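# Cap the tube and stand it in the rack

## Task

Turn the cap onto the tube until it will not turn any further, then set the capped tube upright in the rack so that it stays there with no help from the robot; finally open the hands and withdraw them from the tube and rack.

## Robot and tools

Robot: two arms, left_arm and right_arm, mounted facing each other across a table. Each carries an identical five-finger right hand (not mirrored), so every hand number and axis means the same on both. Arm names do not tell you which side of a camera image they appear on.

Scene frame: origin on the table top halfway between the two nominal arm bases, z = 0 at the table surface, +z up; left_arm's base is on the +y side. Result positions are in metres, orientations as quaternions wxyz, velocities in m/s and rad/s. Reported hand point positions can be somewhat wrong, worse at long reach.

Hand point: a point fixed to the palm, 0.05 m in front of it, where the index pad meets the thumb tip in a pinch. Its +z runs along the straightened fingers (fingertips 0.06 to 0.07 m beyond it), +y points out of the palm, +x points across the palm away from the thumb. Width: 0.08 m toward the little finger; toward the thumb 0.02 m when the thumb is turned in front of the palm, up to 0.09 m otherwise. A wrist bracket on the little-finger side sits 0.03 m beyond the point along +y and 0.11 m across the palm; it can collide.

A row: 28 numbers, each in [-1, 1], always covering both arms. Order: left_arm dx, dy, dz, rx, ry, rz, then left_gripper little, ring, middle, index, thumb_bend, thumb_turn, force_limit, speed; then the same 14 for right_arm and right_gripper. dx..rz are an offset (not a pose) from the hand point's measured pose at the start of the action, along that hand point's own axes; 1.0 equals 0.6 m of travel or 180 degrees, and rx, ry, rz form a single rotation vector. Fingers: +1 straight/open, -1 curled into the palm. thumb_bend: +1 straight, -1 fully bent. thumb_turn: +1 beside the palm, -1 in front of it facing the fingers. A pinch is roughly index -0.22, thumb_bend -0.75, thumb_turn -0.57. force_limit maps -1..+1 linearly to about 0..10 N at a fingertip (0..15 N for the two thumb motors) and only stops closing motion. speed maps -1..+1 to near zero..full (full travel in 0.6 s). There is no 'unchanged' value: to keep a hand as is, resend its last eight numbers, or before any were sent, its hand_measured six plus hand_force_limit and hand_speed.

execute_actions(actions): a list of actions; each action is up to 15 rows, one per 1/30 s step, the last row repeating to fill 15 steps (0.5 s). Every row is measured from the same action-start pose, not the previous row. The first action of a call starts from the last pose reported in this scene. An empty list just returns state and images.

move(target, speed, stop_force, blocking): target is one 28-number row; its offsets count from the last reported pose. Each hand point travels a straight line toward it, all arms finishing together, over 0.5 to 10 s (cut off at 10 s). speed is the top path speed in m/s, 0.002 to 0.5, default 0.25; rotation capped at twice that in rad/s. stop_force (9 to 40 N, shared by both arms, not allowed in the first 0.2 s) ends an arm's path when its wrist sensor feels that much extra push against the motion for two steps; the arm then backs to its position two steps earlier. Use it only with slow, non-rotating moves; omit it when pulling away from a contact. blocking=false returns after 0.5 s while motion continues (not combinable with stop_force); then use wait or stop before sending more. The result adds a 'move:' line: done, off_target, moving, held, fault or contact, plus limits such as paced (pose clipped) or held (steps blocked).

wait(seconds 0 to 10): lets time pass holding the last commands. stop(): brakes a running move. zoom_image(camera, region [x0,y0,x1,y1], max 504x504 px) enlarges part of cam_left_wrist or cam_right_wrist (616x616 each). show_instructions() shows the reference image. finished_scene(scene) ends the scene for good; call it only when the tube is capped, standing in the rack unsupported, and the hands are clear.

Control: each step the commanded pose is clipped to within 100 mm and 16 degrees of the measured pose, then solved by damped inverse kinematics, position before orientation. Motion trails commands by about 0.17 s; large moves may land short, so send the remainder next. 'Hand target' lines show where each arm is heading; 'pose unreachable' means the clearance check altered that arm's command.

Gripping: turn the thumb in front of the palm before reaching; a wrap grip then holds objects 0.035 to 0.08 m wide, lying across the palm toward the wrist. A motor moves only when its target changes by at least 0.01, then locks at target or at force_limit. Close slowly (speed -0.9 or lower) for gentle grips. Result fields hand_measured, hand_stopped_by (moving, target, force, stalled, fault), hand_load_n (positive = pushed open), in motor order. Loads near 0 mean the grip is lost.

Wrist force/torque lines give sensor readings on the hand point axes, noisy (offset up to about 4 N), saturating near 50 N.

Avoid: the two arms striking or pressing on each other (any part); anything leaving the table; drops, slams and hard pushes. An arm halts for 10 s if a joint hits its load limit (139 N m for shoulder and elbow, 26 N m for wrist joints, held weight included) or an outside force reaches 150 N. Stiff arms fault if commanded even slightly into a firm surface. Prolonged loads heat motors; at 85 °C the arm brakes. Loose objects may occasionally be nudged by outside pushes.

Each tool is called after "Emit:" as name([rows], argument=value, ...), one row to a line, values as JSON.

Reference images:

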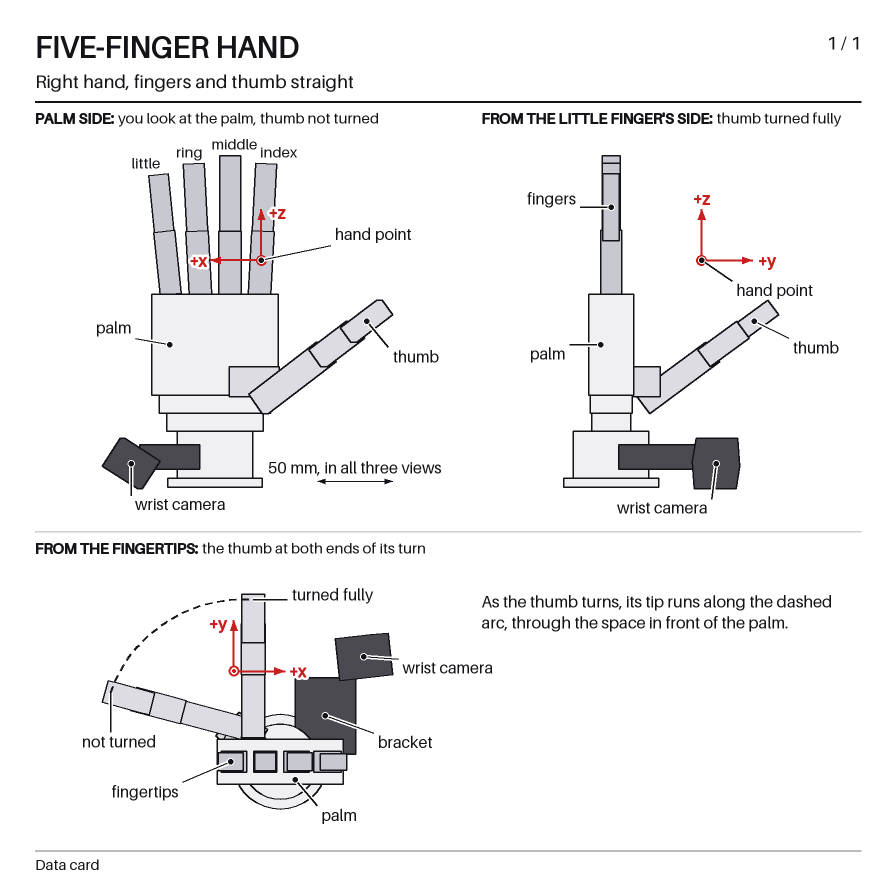

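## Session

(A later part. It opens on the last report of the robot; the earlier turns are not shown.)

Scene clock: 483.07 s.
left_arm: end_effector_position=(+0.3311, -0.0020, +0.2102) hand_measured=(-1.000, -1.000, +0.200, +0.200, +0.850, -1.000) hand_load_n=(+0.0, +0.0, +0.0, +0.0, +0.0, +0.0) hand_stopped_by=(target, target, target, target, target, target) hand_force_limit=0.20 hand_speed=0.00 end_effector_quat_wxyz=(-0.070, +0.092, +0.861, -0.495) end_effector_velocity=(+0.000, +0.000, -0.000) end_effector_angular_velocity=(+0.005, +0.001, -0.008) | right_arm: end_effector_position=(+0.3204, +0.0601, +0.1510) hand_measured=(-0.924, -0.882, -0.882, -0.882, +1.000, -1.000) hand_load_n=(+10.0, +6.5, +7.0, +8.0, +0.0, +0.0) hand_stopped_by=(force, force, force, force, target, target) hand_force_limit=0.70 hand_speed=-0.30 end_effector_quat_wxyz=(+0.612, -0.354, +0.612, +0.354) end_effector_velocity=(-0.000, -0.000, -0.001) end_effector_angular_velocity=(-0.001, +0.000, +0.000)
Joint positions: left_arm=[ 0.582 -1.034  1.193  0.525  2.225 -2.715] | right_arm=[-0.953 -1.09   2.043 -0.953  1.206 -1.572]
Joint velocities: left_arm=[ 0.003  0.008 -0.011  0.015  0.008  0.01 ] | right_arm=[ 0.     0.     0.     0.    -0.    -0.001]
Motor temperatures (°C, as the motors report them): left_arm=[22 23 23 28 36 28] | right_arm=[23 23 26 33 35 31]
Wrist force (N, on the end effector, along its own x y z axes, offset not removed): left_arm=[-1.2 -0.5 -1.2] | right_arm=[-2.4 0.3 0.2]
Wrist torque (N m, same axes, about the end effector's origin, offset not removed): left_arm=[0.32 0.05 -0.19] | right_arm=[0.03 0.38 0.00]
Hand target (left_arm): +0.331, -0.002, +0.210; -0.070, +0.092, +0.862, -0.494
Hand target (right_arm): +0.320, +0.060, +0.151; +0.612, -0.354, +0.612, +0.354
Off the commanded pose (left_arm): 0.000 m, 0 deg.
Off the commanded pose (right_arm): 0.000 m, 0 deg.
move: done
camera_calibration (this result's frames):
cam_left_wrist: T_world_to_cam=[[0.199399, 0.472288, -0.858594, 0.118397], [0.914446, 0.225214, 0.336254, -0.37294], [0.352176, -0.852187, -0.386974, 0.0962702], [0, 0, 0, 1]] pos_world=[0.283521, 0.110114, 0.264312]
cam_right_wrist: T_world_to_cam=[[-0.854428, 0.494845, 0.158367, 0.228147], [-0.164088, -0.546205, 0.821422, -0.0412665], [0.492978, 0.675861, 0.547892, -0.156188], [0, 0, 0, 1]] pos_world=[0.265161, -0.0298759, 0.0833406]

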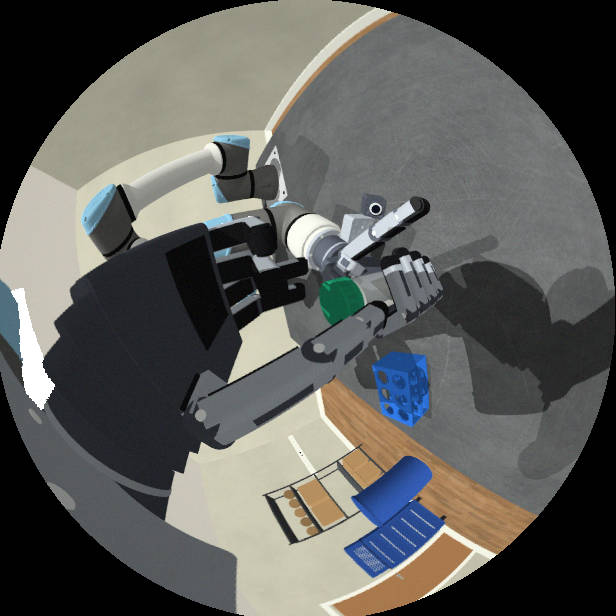

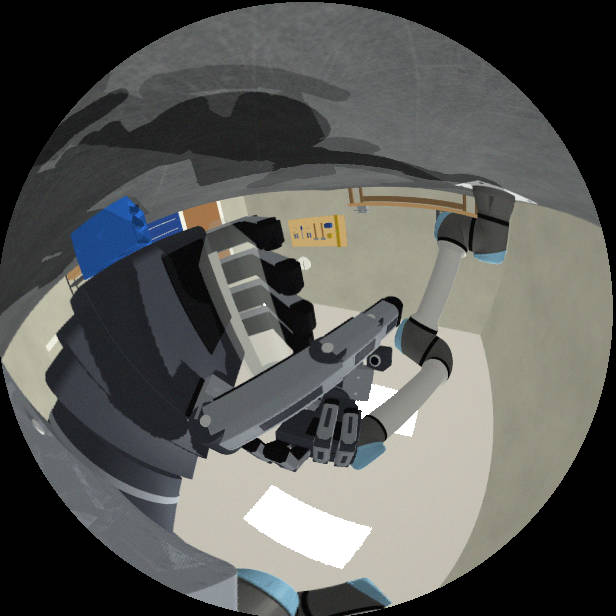

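Emit:
move(target=[-0.0102,0.0173,-0.0233,0.01,-0.288,-0.167,-1,-1,0.1,0.1,0.85,-1,0.2,0,0,0,0,0,0,0,-1,-1,-1,-1,1,-1,0.7,-0.3], speed=0.4)

Emit:
move(target=[0,0,0,0,0,0,-1,-1,-0.4,-0.4,0,-1,0,-0.6,0,0,0,0,0,0,-1,-1,-1,-1,1,-1,0.7,-0.3])

Emit:
move(target=[0.0097,-0.0024,0.0055,-0.005,0.144,0.0835,-1,-1,-0.4,-0.4,0,-1,0,-0.6,0,0,0,0,0,0,-1,-1,-1,-1,1,-1,0.7,-0.3])

Emit:
move(target=[0.0097,-0.0024,0.0055,-0.005,0.144,0.0835,-1,-1,-0.4,-0.4,0,-1,0,-0.6,0,0,0,0,0,0,-1,-1,-1,-1,1,-1,0.7,-0.3])

Emit:
zoom_image(camera="cam_left_wrist", region=[290,240,402,352])

Scene clock: 500.23 s.
left_arm: end_effector_position=(+0.3408, +0.0134, +0.2081) hand_measured=(-1.000, -1.000, +0.100, +0.100, +0.850, -1.000) hand_load_n=(+0.0, +0.0, +0.0, +0.0, +0.0, +0.0) hand_stopped_by=(target, target, target, target, target, target) hand_force_limit=0.20 hand_speed=0.00 end_effector_quat_wxyz=(-0.186, +0.351, -0.792, +0.464) end_effector_velocity=(+0.001, +0.001, -0.000) end_effector_angular_velocity=(+0.003, +0.001, +0.011) | right_arm: end_effector_position=(+0.3204, +0.0601, +0.1510) hand_measured=(-0.924, -0.882, -0.882, -0.882, +1.000, -1.000) hand_load_n=(+10.0, +6.5, +7.0, +8.0, +0.0, +0.0) hand_stopped_by=(force, force, force, force, target, target) hand_force_limit=0.70 hand_speed=-0.30 end_effector_quat_wxyz=(+0.612, -0.354, +0.612, +0.354) end_effector_velocity=(-0.001, -0.000, -0.001) end_effector_angular_velocity=(-0.001, +0.000, -0.000)
Joint positions: left_arm=[ 0.248 -1.156  1.371  0.395  1.061 -3.506] | right_arm=[-0.953 -1.09   2.043 -0.953  1.206 -1.572]
Joint velocities: left_arm=[-0.001  0.004 -0.005  0.008 -0.01  -0.008] | right_arm=[ 0.    -0.     0.002  0.     0.    -0.001]
Motor temperatures (°C, as the motors report them): left_arm=[22 23 23 28 36 28] | right_arm=[23 23 26 33 35 31]
Wrist force (N, on the end effector, along its own x y z axes, offset not removed): left_arm=[-2.2 0.5 0.0] | right_arm=[-1.4 0.5 0.9]
Wrist torque (N m, same axes, about the end effector's origin, offset not removed): left_arm=[0.18 0.14 -0.06] | right_arm=[0.09 0.02 -0.09]
Hand target (left_arm): +0.341, +0.013, +0.208; +0.186, -0.351, +0.792, -0.464
Hand target (right_arm): +0.320, +0.060, +0.151; +0.612, -0.354, +0.612, +0.354
Off the commanded pose (left_arm): 0.000 m, 0 deg.
Off the commanded pose (right_arm): 0.000 m, 0 deg.
move: done
camera_calibration (this result's frames):
cam_left_wrist: T_world_to_cam=[[-0.308645, 0.407661, -0.85939, 0.2816], [0.263687, 0.90476, 0.334482, -0.171524], [0.913897, -0.123374, -0.386744, -0.0961451], [0, 0, 0, 1]] pos_world=[0.22001, 0.0285288, 0.262193]
cam_right_wrist: T_world_to_cam=[[-0.854428, 0.494846, 0.158367, 0.228147], [-0.164088, -0.546205, 0.821422, -0.0412664], [0.492978, 0.675861, 0.547892, -0.156188], [0, 0, 0, 1]] pos_world=[0.265161, -0.0298758, 0.0833407]

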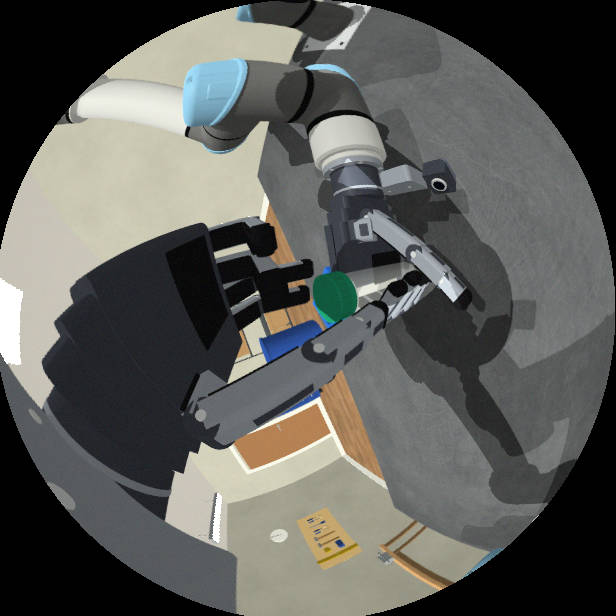

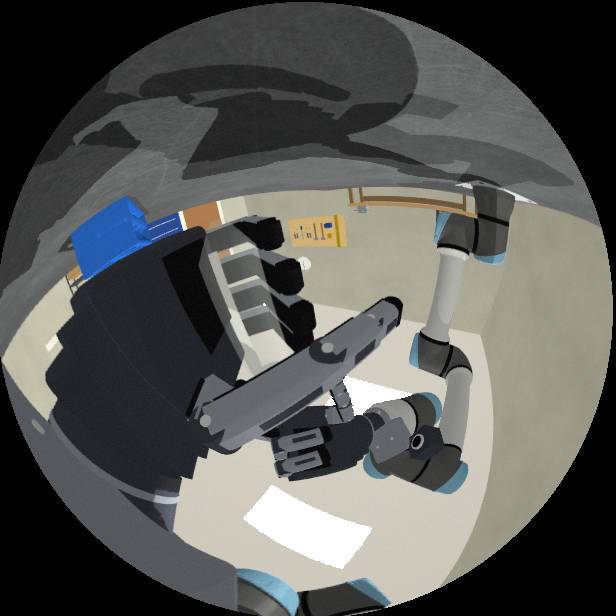

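Scene clock: 502.53 s.
left_arm: end_effector_position=(+0.3408, +0.0134, +0.2081) hand_measured=(-1.000, -1.000, -0.400, -0.400, +0.000, -1.000) hand_load_n=(+0.0, +0.0, +0.0, +0.0, +0.0, +0.0) hand_stopped_by=(target, target, target, target, target, target) hand_force_limit=0.00 hand_speed=-0.60 end_effector_quat_wxyz=(-0.186, +0.351, -0.792, +0.464) end_effector_velocity=(+0.000, -0.000, +0.000) end_effector_angular_velocity=(-0.002, +0.000, -0.000) | right_arm: end_effector_position=(+0.3204, +0.0601, +0.1510) hand_measured=(-0.926, -0.884, -0.882, -0.882, +1.000, -1.000) hand_load_n=(+0.0, +0.0, +0.0, +0.0, +0.0, +0.0) hand_stopped_by=(force, force, force, force, target, target) hand_force_limit=0.70 hand_speed=-0.30 end_effector_quat_wxyz=(+0.612, -0.354, +0.612, +0.354) end_effector_velocity=(-0.000, +0.000, +0.000) end_effector_angular_velocity=(-0.000, -0.002, +0.001)
Joint positions: left_arm=[ 0.248 -1.156  1.371  0.395  1.061 -3.506] | right_arm=[-0.953 -1.09   2.043 -0.953  1.206 -1.572]
Joint velocities: left_arm=[ 0.001 -0.    -0.001 -0.001  0.001 -0.   ] | right_arm=[ 0.    -0.    -0.    -0.    -0.001 -0.001]
Motor temperatures (°C, as the motors report them): left_arm=[22 23 23 28 36 28] | right_arm=[23 23 26 33 35 31]
Wrist force (N, on the end effector, along its own x y z axes, offset not removed): left_arm=[1.2 -0.5 0.6] | right_arm=[-1.1 -1.5 0.5]
Wrist torque (N m, same axes, about the end effector's origin, offset not removed): left_arm=[-0.15 -0.11 -0.01] | right_arm=[-0.25 0.24 0.12]
Hand target (left_arm): +0.341, +0.013, +0.208; +0.186, -0.351, +0.792, -0.464
Hand target (right_arm): +0.320, +0.060, +0.151; +0.612, -0.354, +0.612, +0.354
Off the commanded pose (left_arm): 0.000 m, 0 deg.
Off the commanded pose (right_arm): 0.000 m, 0 deg.
move: done
camera_calibration (this result's frames):
cam_left_wrist: T_world_to_cam=[[-0.308644, 0.407661, -0.85939, 0.2816], [0.263687, 0.90476, 0.334482, -0.171524], [0.913897, -0.123374, -0.386744, -0.0961452], [0, 0, 0, 1]] pos_world=[0.22001, 0.0285288, 0.262193]
cam_right_wrist: T_world_to_cam=[[-0.854428, 0.494846, 0.158366, 0.228147], [-0.164088, -0.546205, 0.821422, -0.0412664], [0.492978, 0.675861, 0.547892, -0.156188], [0, 0, 0, 1]] pos_world=[0.265161, -0.0298758, 0.0833407]

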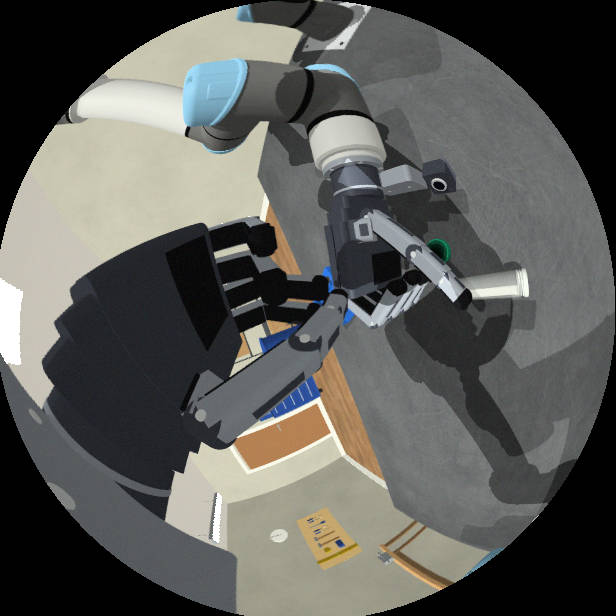

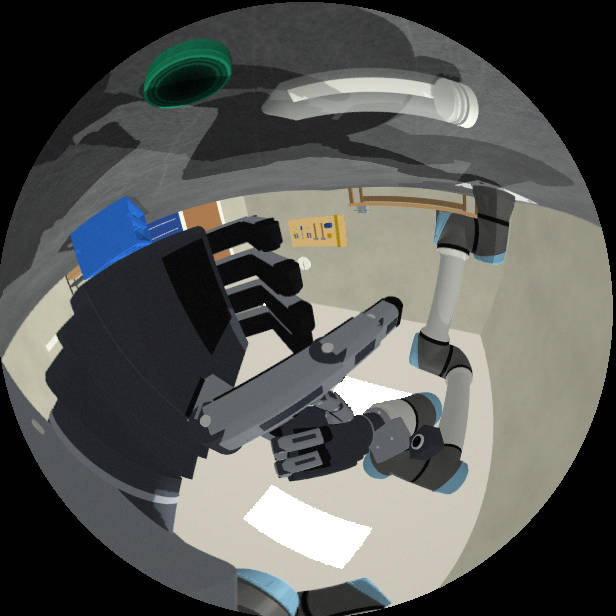

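Scene clock: 504.07 s.
left_arm: end_effector_position=(+0.3395, +0.0068, +0.2080) hand_measured=(-1.000, -1.000, -0.400, -0.400, +0.000, -1.000) hand_load_n=(+0.0, +0.0, +0.0, +0.0, +0.0, +0.0) hand_stopped_by=(target, target, target, target, target, target) hand_force_limit=0.00 hand_speed=-0.60 end_effector_quat_wxyz=(-0.060, +0.134, -0.856, +0.496) end_effector_velocity=(-0.001, -0.001, -0.000) end_effector_angular_velocity=(+0.002, +0.002, -0.013) | right_arm: end_effector_position=(+0.3204, +0.0601, +0.1510) hand_measured=(-0.926, -0.884, -0.882, -0.882, +1.000, -1.000) hand_load_n=(+0.0, +0.0, +0.0, +0.0, +0.0, +0.0) hand_stopped_by=(force, force, force, force, target, target) hand_force_limit=0.70 hand_speed=-0.30 end_effector_quat_wxyz=(+0.612, -0.354, +0.612, +0.354) end_effector_velocity=(-0.000, -0.000, -0.000) end_effector_angular_velocity=(+0.000, +0.001, -0.001)
Joint positions: left_arm=[ 0.422 -1.196  1.416  0.306  1.655 -3.127] | right_arm=[-0.953 -1.09   2.043 -0.953  1.206 -1.572]
Joint velocities: left_arm=[ 0.003  0.003 -0.004  0.005  0.014  0.007] | right_arm=[ 0.    -0.     0.001 -0.     0.001  0.001]
Motor temperatures (°C, as the motors report them): left_arm=[22 23 23 28 36 28] | right_arm=[23 23 26 33 35 31]
Wrist force (N, on the end effector, along its own x y z axes, offset not removed): left_arm=[-2.6 1.1 -2.1] | right_arm=[-3.1 1.2 -0.3]
Wrist torque (N m, same axes, about the end effector's origin, offset not removed): left_arm=[0.62 0.32 -0.10] | right_arm=[0.30 0.61 -0.01]
Hand target (left_arm): +0.339, +0.007, +0.208; +0.060, -0.134, +0.856, -0.496
Hand target (right_arm): +0.320, +0.060, +0.151; +0.612, -0.354, +0.612, +0.354
Off the commanded pose (left_arm): 0.000 m, 0 deg.
Off the commanded pose (right_arm): 0.000 m, 0 deg.
move: done
camera_calibration (this result's frames):
cam_left_wrist: T_world_to_cam=[[-0.0634033, 0.507685, -0.859206, 0.199765], [0.67941, 0.652585, 0.335462, -0.304752], [0.731014, -0.562484, -0.386303, -0.030835], [0, 0, 0, 1]] pos_world=[0.242258, 0.0801148, 0.26196]
cam_right_wrist: T_world_to_cam=[[-0.854428, 0.494846, 0.158366, 0.228147], [-0.164088, -0.546205, 0.821422, -0.0412664], [0.492978, 0.675861, 0.547892, -0.156188], [0, 0, 0, 1]] pos_world=[0.265161, -0.0298758, 0.0833407]

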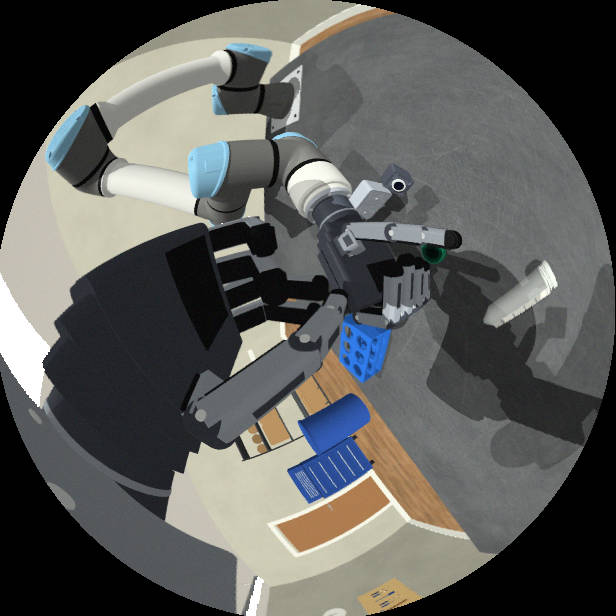

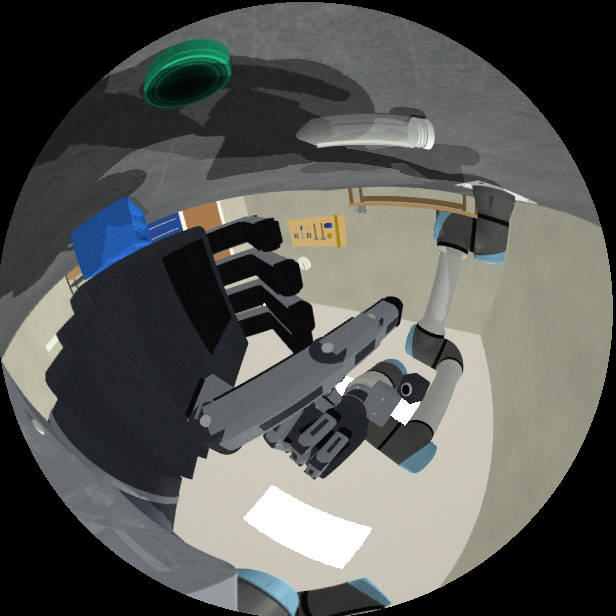

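Scene clock: 505.63 s.
left_arm: end_effector_position=(+0.3350, +0.0018, +0.2077) hand_measured=(-1.000, -1.000, -0.400, -0.400, +0.000, -1.000) hand_load_n=(+0.0, +0.0, +0.0, +0.0, +0.0, +0.0) hand_stopped_by=(target, target, target, target, target, target) hand_force_limit=0.00 hand_speed=-0.60 end_effector_quat_wxyz=(-0.069, +0.091, +0.861, -0.495) end_effector_velocity=(-0.000, -0.000, -0.000) end_effector_angular_velocity=(+0.003, -0.000, -0.010) | right_arm: end_effector_position=(+0.3204, +0.0601, +0.1510) hand_measured=(-0.926, -0.884, -0.882, -0.882, +1.000, -1.000) hand_load_n=(+0.0, +0.0, +0.0, +0.0, +0.0, +0.0) hand_stopped_by=(force, force, force, force, target, target) hand_force_limit=0.70 hand_speed=-0.30 end_effector_quat_wxyz=(+0.612, -0.354, +0.612, +0.354) end_effector_velocity=(+0.000, +0.000, +0.001) end_effector_angular_velocity=(+0.002, -0.002, -0.000)
Joint positions: left_arm=[ 0.591 -1.033  1.198  0.522  2.232 -2.709] | right_arm=[-0.953 -1.09   2.043 -0.953  1.206 -1.572]
Joint velocities: left_arm=[ 0.001  0.007 -0.011  0.014  0.008  0.011] | right_arm=[-0.    -0.001 -0.001 -0.001 -0.     0.   ]
Motor temperatures (°C, as the motors report them): left_arm=[22 23 23 28 36 28] | right_arm=[23 23 26 33 35 31]
Wrist force (N, on the end effector, along its own x y z axes, offset not removed): left_arm=[-0.4 -0.1 0.8] | right_arm=[-4.0 -0.3 0.7]
Wrist torque (N m, same axes, about the end effector's origin, offset not removed): left_arm=[0.14 -0.09 -0.07] | right_arm=[-0.07 0.67 -0.18]
Hand target (left_arm): +0.335, +0.002, +0.208; -0.070, +0.092, +0.861, -0.495
Hand target (right_arm): +0.320, +0.060, +0.151; +0.612, -0.354, +0.612, +0.354
Off the commanded pose (left_arm): 0.000 m, 0 deg.
Off the commanded pose (right_arm): 0.000 m, 0 deg.
move: done
camera_calibration (this result's frames):
cam_left_wrist: T_world_to_cam=[[0.199098, 0.471986, -0.85883, 0.113823], [0.91406, 0.226551, 0.336407, -0.376377], [0.353348, -0.852, -0.386318, 0.096547], [0, 0, 0, 1]] pos_world=[0.287255, 0.113804, 0.261668]
cam_right_wrist: T_world_to_cam=[[-0.854428, 0.494846, 0.158366, 0.228147], [-0.164088, -0.546205, 0.821422, -0.0412664], [0.492978, 0.675861, 0.547892, -0.156188], [0, 0, 0, 1]] pos_world=[0.265161, -0.0298758, 0.0833407]

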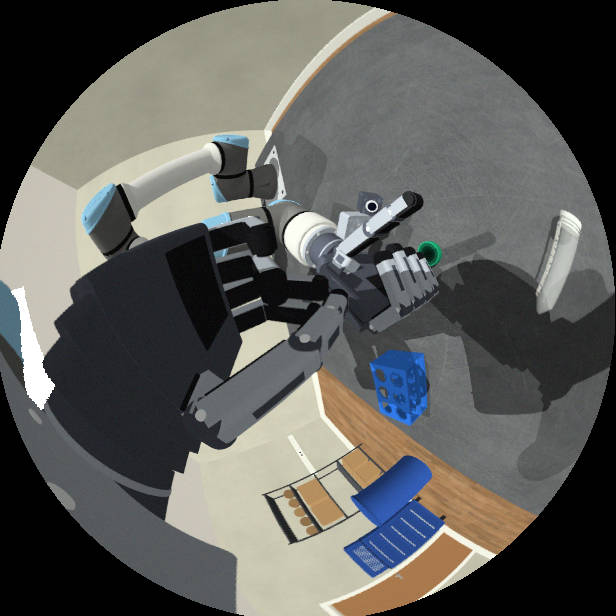

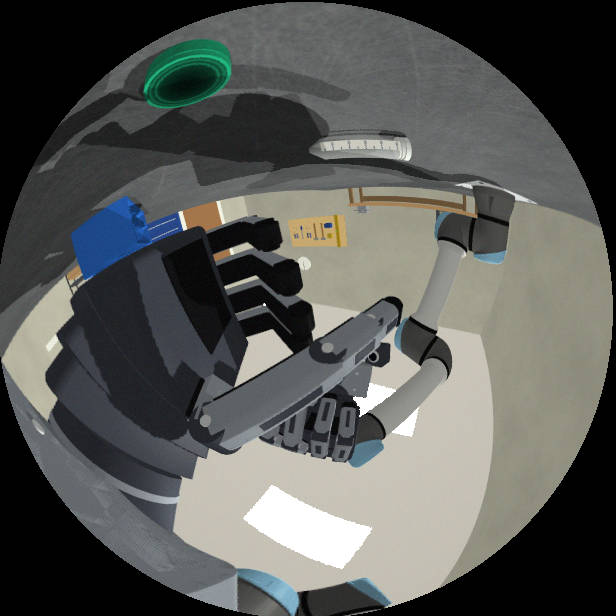

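Region (290, 240, 402, 352) of cam_left_wrist's 616x616 image, scaled by 4.500, with more detail than that image has.

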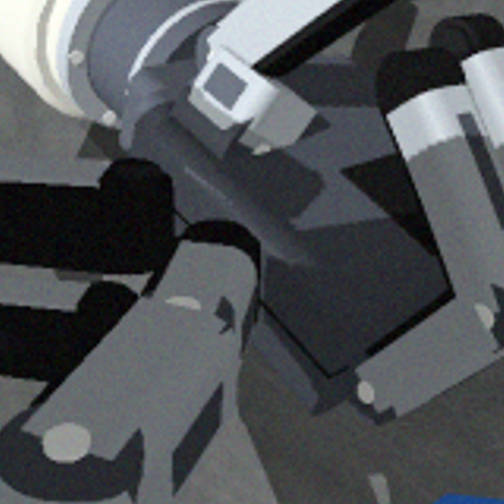

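Emit:
move(target=[-0.1,-0.05,-0.3,0.01,-0.288,-0.167,-1,-1,0.3,0.3,0.8,-1,0,0,0,0,-0.03,0,0,0,-1,-1,0.33,0.33,0.4,-1,0.2,0], speed=0.35)

Emit:
move(target=[0,0,0,0,0,0,-1,-1,0.3,0.3,0.8,-1,0,0,0.12,-0.022,-0.028,-0.131,0.131,-0.488,-1,-1,0.33,0.33,0.4,-1,0.2,0], speed=0.35)

Scene clock: 527.33 s.
left_arm: end_effector_position=(+0.4284, +0.1243, +0.3221) hand_measured=(-1.000, -1.000, +0.300, +0.300, +0.800, -1.000) hand_load_n=(+0.0, +0.0, +0.0, +0.0, +0.0, +0.0) hand_stopped_by=(target, target, target, target, target, target) hand_force_limit=0.00 hand_speed=0.00 end_effector_quat_wxyz=(-0.186, +0.351, -0.791, +0.464) end_effector_velocity=(+0.001, +0.001, +0.000) end_effector_angular_velocity=(+0.003, +0.002, +0.009) | right_arm: end_effector_position=(+0.3114, +0.0445, +0.1509) hand_measured=(-0.926, -0.884, +0.330, +0.330, +0.400, -1.000) hand_load_n=(+0.0, +0.0, +0.0, +0.0, +0.0, +0.0) hand_stopped_by=(force, force, target, target, target, target) hand_force_limit=0.20 hand_speed=0.00 end_effector_quat_wxyz=(+0.612, -0.354, +0.612, +0.354) end_effector_velocity=(-0.000, -0.000, -0.000) end_effector_angular_velocity=(-0.000, -0.000, -0.000)
Joint positions: left_arm=[ 0.497 -1.302  1.269  0.583  1.269 -3.358] | right_arm=[-0.968 -1.119  2.096 -0.978  1.19  -1.572]
Joint velocities: left_arm=[-0.001  0.003 -0.005  0.007 -0.009 -0.006] | right_arm=[ 0.    -0.001  0.002 -0.001  0.    -0.001]
Motor temperatures (°C, as the motors report them): left_arm=[22 23 23 28 36 28] | right_arm=[23 23 26 33 35 31]
Wrist force (N, on the end effector, along its own x y z axes, offset not removed): left_arm=[1.4 1.8 -2.0] | right_arm=[0.0 0.5 -0.8]
Wrist torque (N m, same axes, about the end effector's origin, offset not removed): left_arm=[0.53 -0.16 0.11] | right_arm=[0.00 -0.04 -0.02]
Hand target (left_arm): +0.428, +0.124, +0.322; +0.187, -0.352, +0.791, -0.464
Hand target (right_arm): +0.311, +0.044, +0.151; +0.612, -0.354, +0.612, +0.354
Off the commanded pose (left_arm): 0.000 m, 0 deg.
Off the commanded pose (right_arm): 0.000 m, 0 deg.
move: done
camera_calibration (this result's frames):
cam_left_wrist: T_world_to_cam=[[-0.308746, 0.406812, -0.859755, 0.36163], [0.262495, 0.905256, 0.334078, -0.332524], [0.914206, -0.122536, -0.386281, -0.118812], [0, 0, 0, 1]] pos_world=[0.307556, 0.139345, 0.376108]
cam_right_wrist: T_world_to_cam=[[-0.85443, 0.494846, 0.158357, 0.228175], [-0.164094, -0.546201, 0.821424, -0.051235], [0.492974, 0.675864, 0.547892, -0.14121], [0, 0, 0, 1]] pos_world=[0.256165, -0.0454579, 0.08332]

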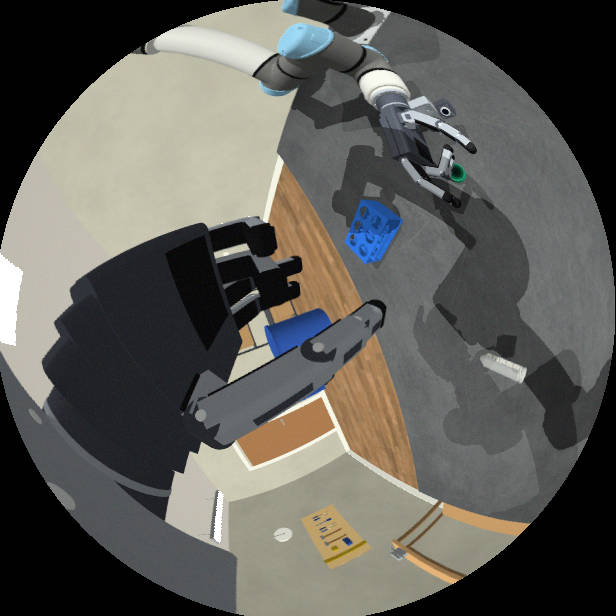

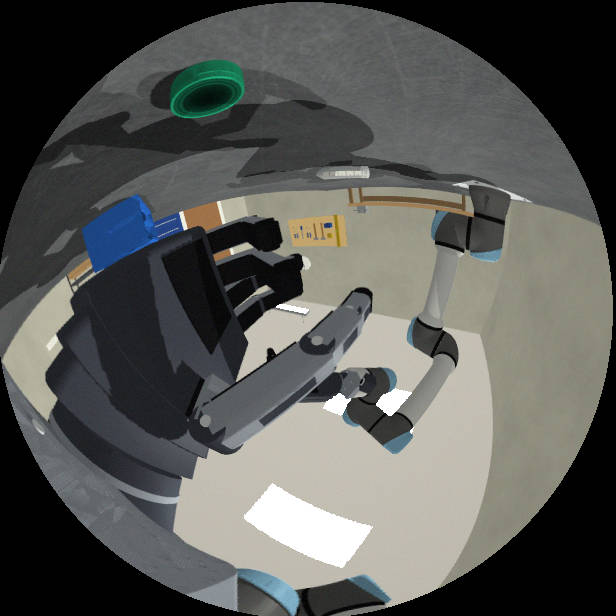

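Scene clock: 530.23 s.
left_arm: end_effector_position=(+0.4284, +0.1243, +0.3221) hand_measured=(-1.000, -1.000, +0.300, +0.300, +0.800, -1.000) hand_load_n=(+0.0, +0.0, +0.0, +0.0, +0.0, +0.0) hand_stopped_by=(target, target, target, target, target, target) hand_force_limit=0.00 hand_speed=0.00 end_effector_quat_wxyz=(-0.186, +0.351, -0.791, +0.464) end_effector_velocity=(+0.001, +0.000, +0.000) end_effector_angular_velocity=(-0.000, -0.001, +0.002) | right_arm: end_effector_position=(+0.3146, +0.0234, +0.0790) hand_measured=(-0.926, -0.884, +0.330, +0.330, +0.400, -1.000) hand_load_n=(+0.0, +0.0, +0.0, +0.0, +0.0, +0.0) hand_stopped_by=(force, force, target, target, target, target) hand_force_limit=0.20 hand_speed=0.00 end_effector_quat_wxyz=(+0.483, -0.837, +0.223, -0.129) end_effector_velocity=(-0.000, +0.000, -0.000) end_effector_angular_velocity=(-0.006, -0.004, +0.002)
Joint positions: left_arm=[ 0.497 -1.302  1.269  0.583  1.269 -3.358] | right_arm=[-0.896 -1.151  1.713 -0.017  1.304 -3.301]
Joint velocities: left_arm=[ 0.001  0.    -0.    -0.001 -0.001  0.   ] | right_arm=[ 0.003  0.001 -0.003  0.004  0.005 -0.006]
Motor temperatures (°C, as the motors report them): left_arm=[22 23 23 28 36 28] | right_arm=[23 23 26 33 35 31]
Wrist force (N, on the end effector, along its own x y z axes, offset not removed): left_arm=[-0.5 -1.3 -0.1] | right_arm=[-2.8 -3.1 -0.9]
Wrist torque (N m, same axes, about the end effector's origin, offset not removed): left_arm=[-0.20 -0.03 -0.04] | right_arm=[-0.35 0.45 -0.20]
Hand target (left_arm): +0.428, +0.124, +0.322; +0.186, -0.351, +0.791, -0.464
Hand target (right_arm): +0.315, +0.023, +0.079; -0.483, +0.837, -0.222, +0.129
Off the commanded pose (left_arm): 0.000 m, 0 deg.
Off the commanded pose (right_arm): 0.000 m, 0 deg.
move: done
camera_calibration (this result's frames):
cam_left_wrist: T_world_to_cam=[[-0.308746, 0.406812, -0.859755, 0.36163], [0.262495, 0.905256, 0.334077, -0.332524], [0.914206, -0.122537, -0.386281, -0.118812], [0, 0, 0, 1]] pos_world=[0.307556, 0.139345, 0.376108]
cam_right_wrist: T_world_to_cam=[[-0.381685, -0.346963, -0.856699, 0.203921], [-0.919545, 0.0487212, 0.389953, 0.254706], [-0.09356, 0.936612, -0.337645, 0.159295], [0, 0, 0, 1]] pos_world=[0.326951, -0.0908543, 0.129161]

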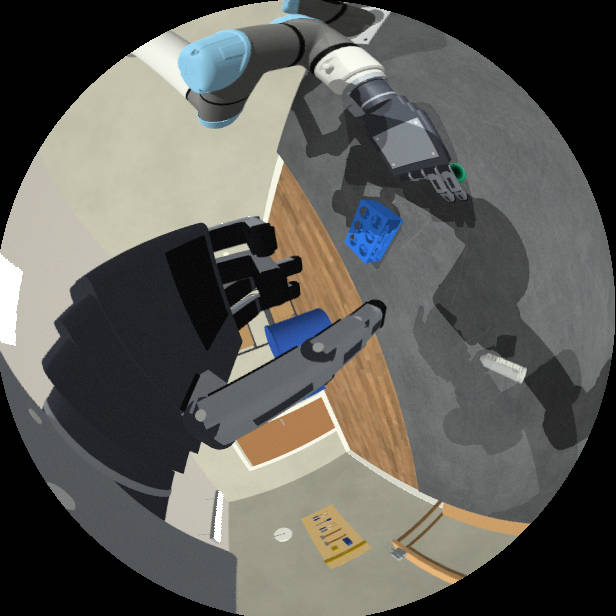

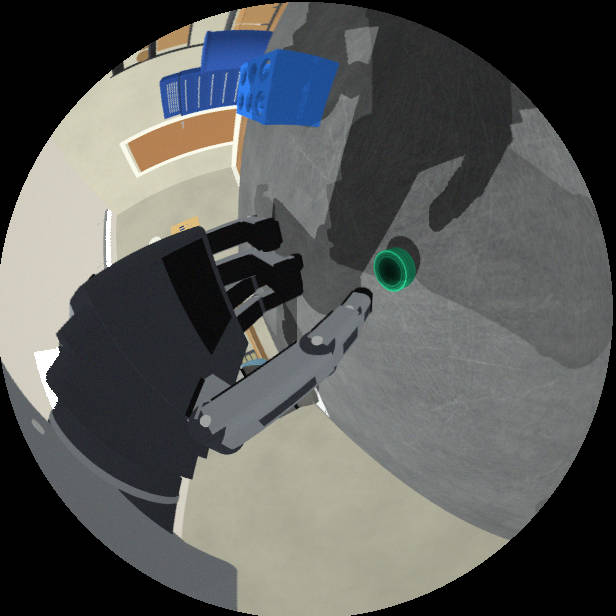

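Emit:
move(target=[0,0,0,0,0,0,-1,-1,0.33,0.33,0.45,-1,0,0,0,-0.1,-0.42,0,0,0,-1,-1,0.33,0.33,0.8,-1,0.2,0])

Emit:
move(target=[0.23,0.366,0.22,0,0,0,-1,-1,0.33,0.33,0.45,-1,0,0,0,0,0,0,0,0,-1,-1,0.33,0.33,0.8,-1,0.2,0])

Scene clock: 545.70 s.
left_arm: end_effector_position=(+0.4284, +0.1243, +0.3221) hand_measured=(-1.000, -1.000, +0.330, +0.330, +0.450, -1.000) hand_load_n=(+0.0, +0.0, +0.0, +0.0, +0.0, +0.0) hand_stopped_by=(target, target, target, target, target, target) hand_force_limit=0.00 hand_speed=0.00 end_effector_quat_wxyz=(-0.186, +0.351, -0.791, +0.464) end_effector_velocity=(+0.001, +0.001, +0.000) end_effector_angular_velocity=(-0.001, -0.000, +0.002) | right_arm: end_effector_position=(+0.2207, -0.1394, +0.2567) hand_measured=(-0.926, -0.884, +0.330, +0.330, +0.800, -1.000) hand_load_n=(+0.0, +0.0, +0.0, +0.0, +0.0, +0.0) hand_stopped_by=(force, force, target, target, target, target) hand_force_limit=0.20 hand_speed=0.00 end_effector_quat_wxyz=(+0.483, -0.837, +0.223, -0.129) end_effector_velocity=(-0.000, -0.002, +0.002) end_effector_angular_velocity=(+0.001, -0.000, -0.000)
Joint positions: left_arm=[ 0.497 -1.302  1.269  0.583  1.269 -3.358] | right_arm=[-1.111 -1.761  1.922  0.427  1.123 -3.424]
Joint velocities: left_arm=[ 0.002 -0.    -0.    -0.001  0.    -0.   ] | right_arm=[-0.005 -0.005  0.     0.005 -0.004 -0.002]
Motor temperatures (°C, as the motors report them): left_arm=[22 23 23 28 36 28] | right_arm=[23 23 26 33 35 31]
Wrist force (N, on the end effector, along its own x y z axes, offset not removed): left_arm=[-1.3 1.2 0.3] | right_arm=[-4.1 0.8 1.5]
Wrist torque (N m, same axes, about the end effector's origin, offset not removed): left_arm=[0.39 0.18 0.02] | right_arm=[-0.04 0.53 -0.10]
Hand target (left_arm): +0.428, +0.124, +0.322; +0.186, -0.351, +0.791, -0.464
Hand target (right_arm): +0.221, -0.140, +0.257; -0.483, +0.837, -0.223, +0.129
Off the commanded pose (left_arm): 0.000 m, 0 deg.
Off the commanded pose (right_arm): 0.001 m, 0 deg.
move: done
camera_calibration (this result's frames):
cam_left_wrist: T_world_to_cam=[[-0.308746, 0.406812, -0.859755, 0.36163], [0.262495, 0.905256, 0.334077, -0.332524], [0.914206, -0.122537, -0.386281, -0.118812], [0, 0, 0, 1]] pos_world=[0.307556, 0.139345, 0.376108]
cam_right_wrist: T_world_to_cam=[[-0.381635, -0.346811, -0.856783, 0.263821], [-0.919578, 0.0487529, 0.389871, 0.107004], [-0.093441, 0.936667, -0.337526, 0.362868], [0, 0, 0, 1]] pos_world=[0.232989, -0.253607, 0.306797]

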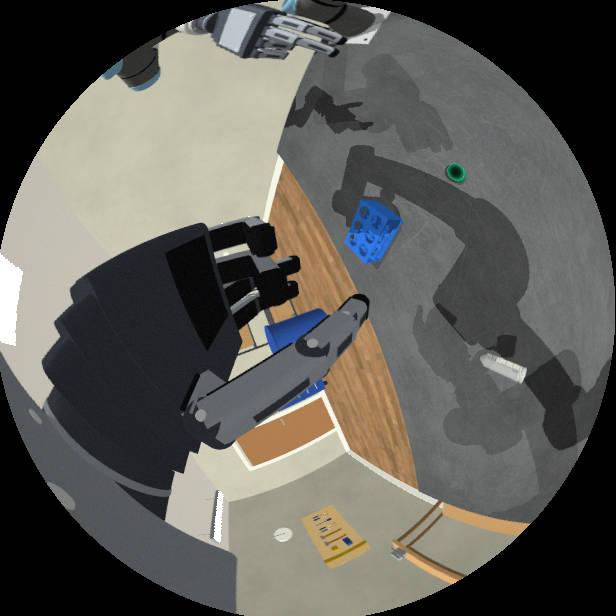

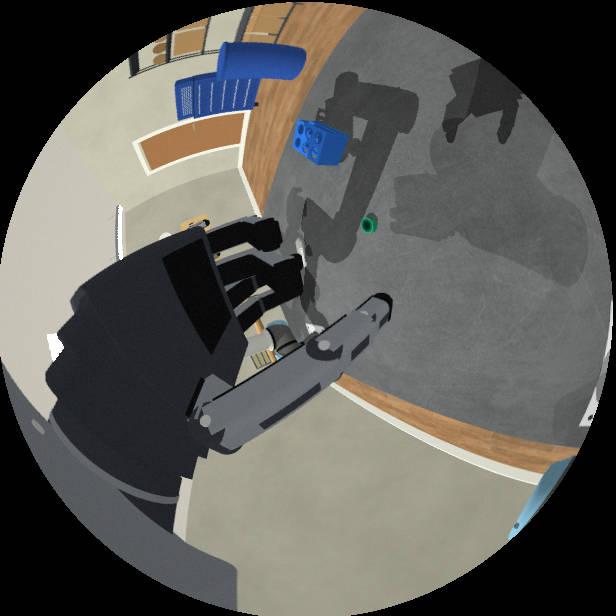

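Scene clock: 547.43 s.
left_arm: end_effector_position=(+0.3320, +0.0152, +0.0702) hand_measured=(-1.000, -1.000, +0.330, +0.330, +0.450, -1.000) hand_load_n=(+0.0, +0.0, +0.0, +0.0, +0.0, +0.0) hand_stopped_by=(target, target, target, target, target, target) hand_force_limit=0.00 hand_speed=0.00 end_effector_quat_wxyz=(-0.186, +0.351, -0.791, +0.464) end_effector_velocity=(+0.000, -0.001, -0.002) end_effector_angular_velocity=(-0.000, +0.000, +0.001) | right_arm: end_effector_position=(+0.2207, -0.1394, +0.2567) hand_measured=(-0.926, -0.884, +0.330, +0.330, +0.800, -1.000) hand_load_n=(+0.0, +0.0, +0.0, +0.0, +0.0, +0.0) hand_stopped_by=(force, force, target, target, target, target) hand_force_limit=0.20 hand_speed=0.00 end_effector_quat_wxyz=(+0.483, -0.837, +0.223, -0.129) end_effector_velocity=(-0.001, -0.000, -0.001) end_effector_angular_velocity=(-0.001, +0.002, +0.000)
Joint positions: left_arm=[ 0.23  -1.048  1.586  0.077  1.046 -3.518] | right_arm=[-1.111 -1.761  1.922  0.427  1.123 -3.424]
Joint velocities: left_arm=[ 0.     0.004 -0.001 -0.003 -0.    -0.001] | right_arm=[ 0.     0.     0.002 -0.    -0.     0.   ]
Motor temperatures (°C, as the motors report them): left_arm=[22 23 23 28 36 28] | right_arm=[23 23 26 33 35 31]
Wrist force (N, on the end effector, along its own x y z axes, offset not removed): left_arm=[-1.5 -0.5 -3.4] | right_arm=[-1.7 4.6 -1.0]
Wrist torque (N m, same axes, about the end effector's origin, offset not removed): left_arm=[0.29 0.08 -0.26] | right_arm=[0.96 0.27 0.20]
Hand target (left_arm): +0.332, +0.015, +0.070; +0.186, -0.351, +0.791, -0.464
Hand target (right_arm): +0.221, -0.139, +0.257; -0.483, +0.837, -0.223, +0.129
Off the commanded pose (left_arm): 0.001 m, 0 deg.
Off the commanded pose (right_arm): 0.000 m, 0 deg.
move: done
camera_calibration (this result's frames):
cam_left_wrist: T_world_to_cam=[[-0.308891, 0.406826, -0.859697, 0.159712], [0.26256, 0.905249, 0.334044, -0.124343], [0.914138, -0.122539, -0.38644, -0.141295], [0, 0, 0, 1]] pos_world=[0.211144, 0.0302722, 0.124238]
cam_right_wrist: T_world_to_cam=[[-0.38164, -0.346814, -0.856779, 0.263817], [-0.919576, 0.0487553, 0.389876, 0.107003], [-0.0934421, 0.936666, -0.337529, 0.362869], [0, 0, 0, 1]] pos_world=[0.232987, -0.253608, 0.306794]

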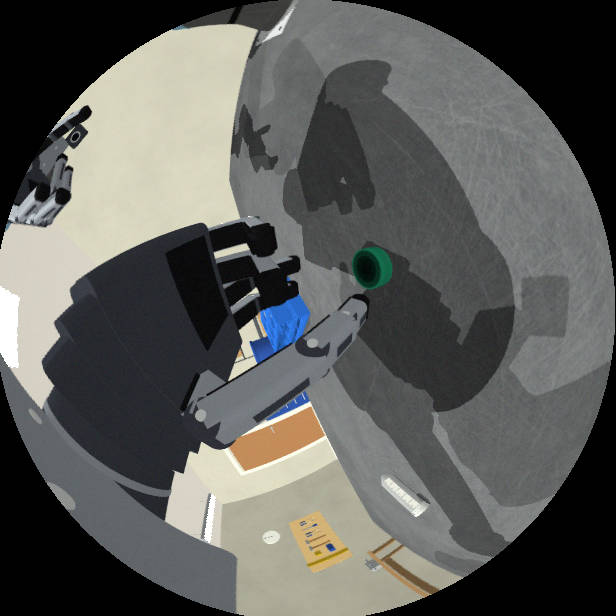

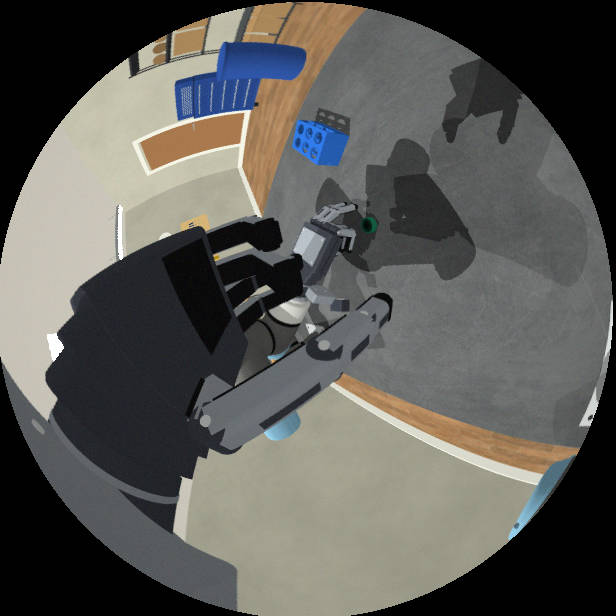

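Emit:
move(target=[0.0107,0.0655,0.036,0,0,0,-1,-1,0.33,0.33,0.45,-1,0,0,0,0,0,0,0,0,-1,-1,0.33,0.33,0.8,-1,0.2,0], speed=0.04, stop_force=10)

Emit:
move(target=[0,0,0,0,0,0,-1,-1,-0.4,-0.4,0.3,-1,0.2,-0.75,0,0,0,0,0,0,-1,-1,0.33,0.33,0.8,-1,0.2,0])

Scene clock: 555.43 s.
left_arm: end_effector_position=(+0.3260, +0.0103, +0.0257) hand_measured=(-1.000, -1.000, +0.330, +0.330, +0.450, -1.000) hand_load_n=(+0.0, +0.0, +0.0, +0.0, +0.0, +0.0) hand_stopped_by=(target, target, target, target, target, target) hand_force_limit=0.00 hand_speed=0.00 end_effector_quat_wxyz=(-0.186, +0.351, -0.791, +0.464) end_effector_velocity=(-0.000, -0.000, -0.002) end_effector_angular_velocity=(+0.001, +0.000, -0.000) | right_arm: end_effector_position=(+0.2207, -0.1394, +0.2567) hand_measured=(-0.926, -0.884, +0.330, +0.330, +0.800, -1.000) hand_load_n=(+0.0, +0.0, +0.0, +0.0, +0.0, +0.0) hand_stopped_by=(force, force, target, target, target, target) hand_force_limit=0.20 hand_speed=0.00 end_effector_quat_wxyz=(+0.483, -0.837, +0.223, -0.129) end_effector_velocity=(-0.000, -0.000, -0.001) end_effector_angular_velocity=(-0.003, +0.001, +0.000)
Joint positions: left_arm=[ 0.217 -0.985  1.617 -0.012  1.035 -3.527] | right_arm=[-1.111 -1.761  1.922  0.427  1.123 -3.424]
Joint velocities: left_arm=[-0.001  0.003  0.001 -0.003 -0.    -0.   ] | right_arm=[-0.     0.001  0.001  0.001  0.001 -0.002]
Motor temperatures (°C, as the motors report them): left_arm=[22 23 23 28 36 28] | right_arm=[23 23 26 33 35 31]
Wrist force (N, on the end effector, along its own x y z axes, offset not removed): left_arm=[-2.7 0.7 0.8] | right_arm=[-0.2 0.4 2.5]
Wrist torque (N m, same axes, about the end effector's origin, offset not removed): left_arm=[0.20 0.34 -0.33] | right_arm=[0.04 -0.10 0.21]
Hand target (left_arm): +0.326, +0.010, +0.026; +0.186, -0.351, +0.791, -0.464
Hand target (right_arm): +0.221, -0.139, +0.257; -0.483, +0.837, -0.223, +0.129
Off the commanded pose (left_arm): 0.000 m, 0 deg.
Off the commanded pose (right_arm): 0.000 m, 0 deg.
move: done
camera_calibration (this result's frames):
cam_left_wrist: T_world_to_cam=[[-0.308904, 0.40682, -0.859695, 0.121646], [0.262563, 0.905252, 0.334034, -0.103404], [0.914133, -0.12254, -0.386452, -0.153625], [0, 0, 0, 1]] pos_world=[0.205161, 0.0252939, 0.0797509]
cam_right_wrist: T_world_to_cam=[[-0.381634, -0.346811, -0.856783, 0.263821], [-0.919578, 0.0487531, 0.389871, 0.107005], [-0.0934407, 0.936667, -0.337526, 0.362868], [0, 0, 0, 1]] pos_world=[0.232989, -0.253607, 0.306797]

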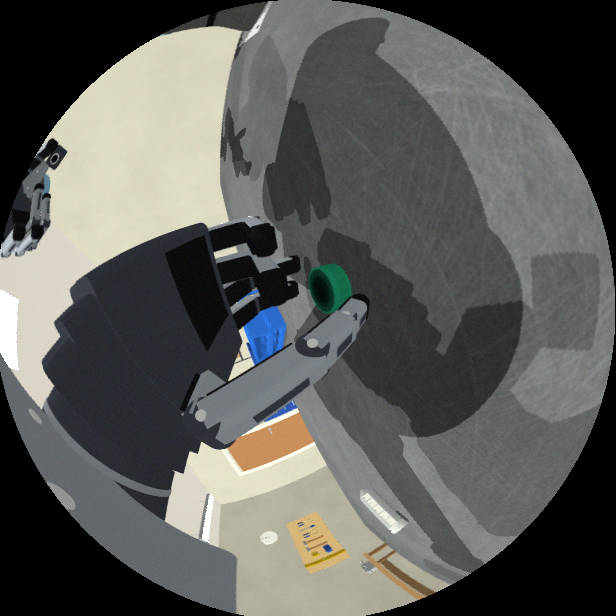

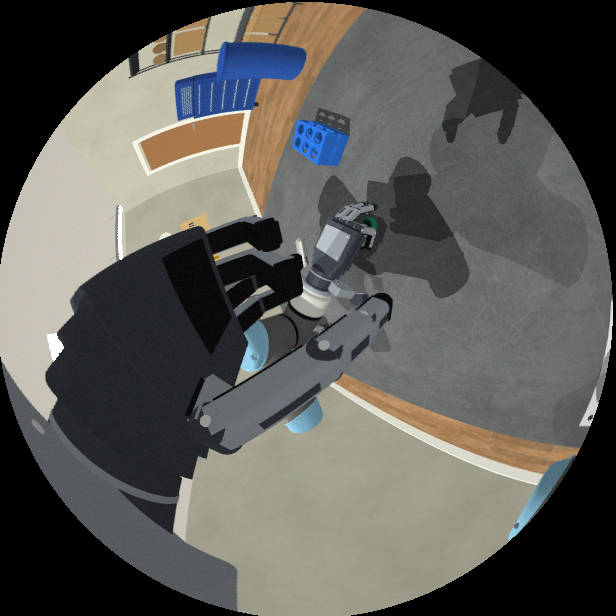

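Scene clock: 556.83 s.
left_arm: end_effector_position=(+0.3260, +0.0103, +0.0257) hand_measured=(-1.000, -1.000, -0.054, -0.138, +0.306, -1.000) hand_load_n=(+0.0, +0.0, +4.5, +7.0, +8.5, -1.0) hand_stopped_by=(target, target, force, force, target, target) hand_force_limit=0.20 hand_speed=-0.75 end_effector_quat_wxyz=(-0.186, +0.351, -0.791, +0.464) end_effector_velocity=(+0.001, +0.000, +0.000) end_effector_angular_velocity=(+0.000, -0.000, +0.001) | right_arm: end_effector_position=(+0.2207, -0.1394, +0.2567) hand_measured=(-0.926, -0.884, +0.330, +0.330, +0.800, -1.000) hand_load_n=(+0.0, +0.0, +0.0, +0.0, +0.0, +0.0) hand_stopped_by=(force, force, target, target, target, target) hand_force_limit=0.20 hand_speed=0.00 end_effector_quat_wxyz=(+0.483, -0.837, +0.223, -0.129) end_effector_velocity=(-0.000, +0.000, -0.000) end_effector_angular_velocity=(-0.000, +0.002, +0.001)
Joint positions: left_arm=[ 0.217 -0.985  1.617 -0.012  1.035 -3.527] | right_arm=[-1.111 -1.761  1.922  0.427  1.123 -3.424]
Joint velocities: left_arm=[ 0.001  0.    -0.001  0.001 -0.     0.   ] | right_arm=[ 0.     0.001  0.     0.    -0.001  0.   ]
Motor temperatures (°C, as the motors report them): left_arm=[22 23 23 28 36 28] | right_arm=[23 23 26 33 35 31]
Wrist force (N, on the end effector, along its own x y z axes, offset not removed): left_arm=[-1.7 -8.4 -3.6] | right_arm=[-1.7 2.8 0.5]
Wrist torque (N m, same axes, about the end effector's origin, offset not removed): left_arm=[0.07 0.17 -0.26] | right_arm=[0.50 0.20 0.03]
Hand target (left_arm): +0.326, +0.010, +0.026; +0.186, -0.351, +0.791, -0.464
Hand target (right_arm): +0.221, -0.139, +0.257; -0.483, +0.837, -0.223, +0.129
Off the commanded pose (left_arm): 0.000 m, 0 deg.
Off the commanded pose (right_arm): 0.000 m, 0 deg.
move: done
camera_calibration (this result's frames):
cam_left_wrist: T_world_to_cam=[[-0.308904, 0.406831, -0.85969, 0.121633], [0.262564, 0.905248, 0.334046, -0.103405], [0.914133, -0.122535, -0.386454, -0.153621], [0, 0, 0, 1]] pos_world=[0.205153, 0.0252995, 0.0797417]
cam_right_wrist: T_world_to_cam=[[-0.381634, -0.346811, -0.856783, 0.263821], [-0.919578, 0.048753, 0.38987, 0.107005], [-0.0934407, 0.936667, -0.337526, 0.362868], [0, 0, 0, 1]] pos_world=[0.232989, -0.253607, 0.306797]

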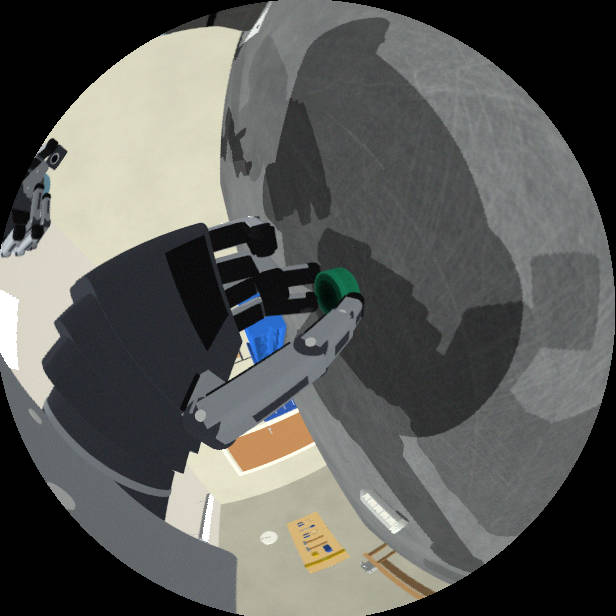

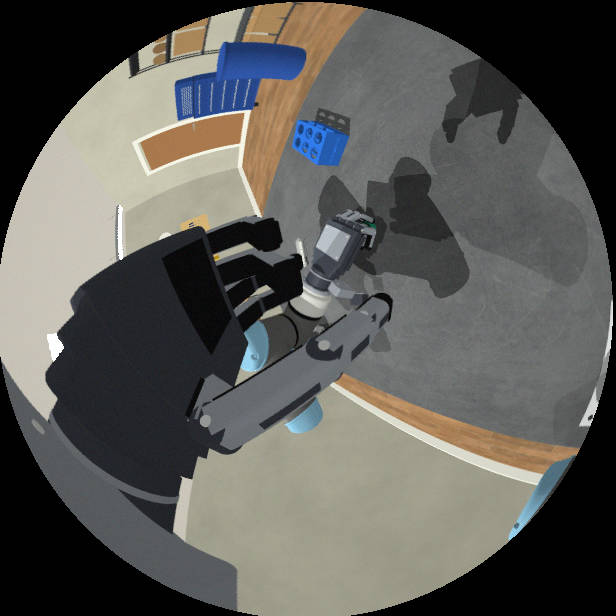

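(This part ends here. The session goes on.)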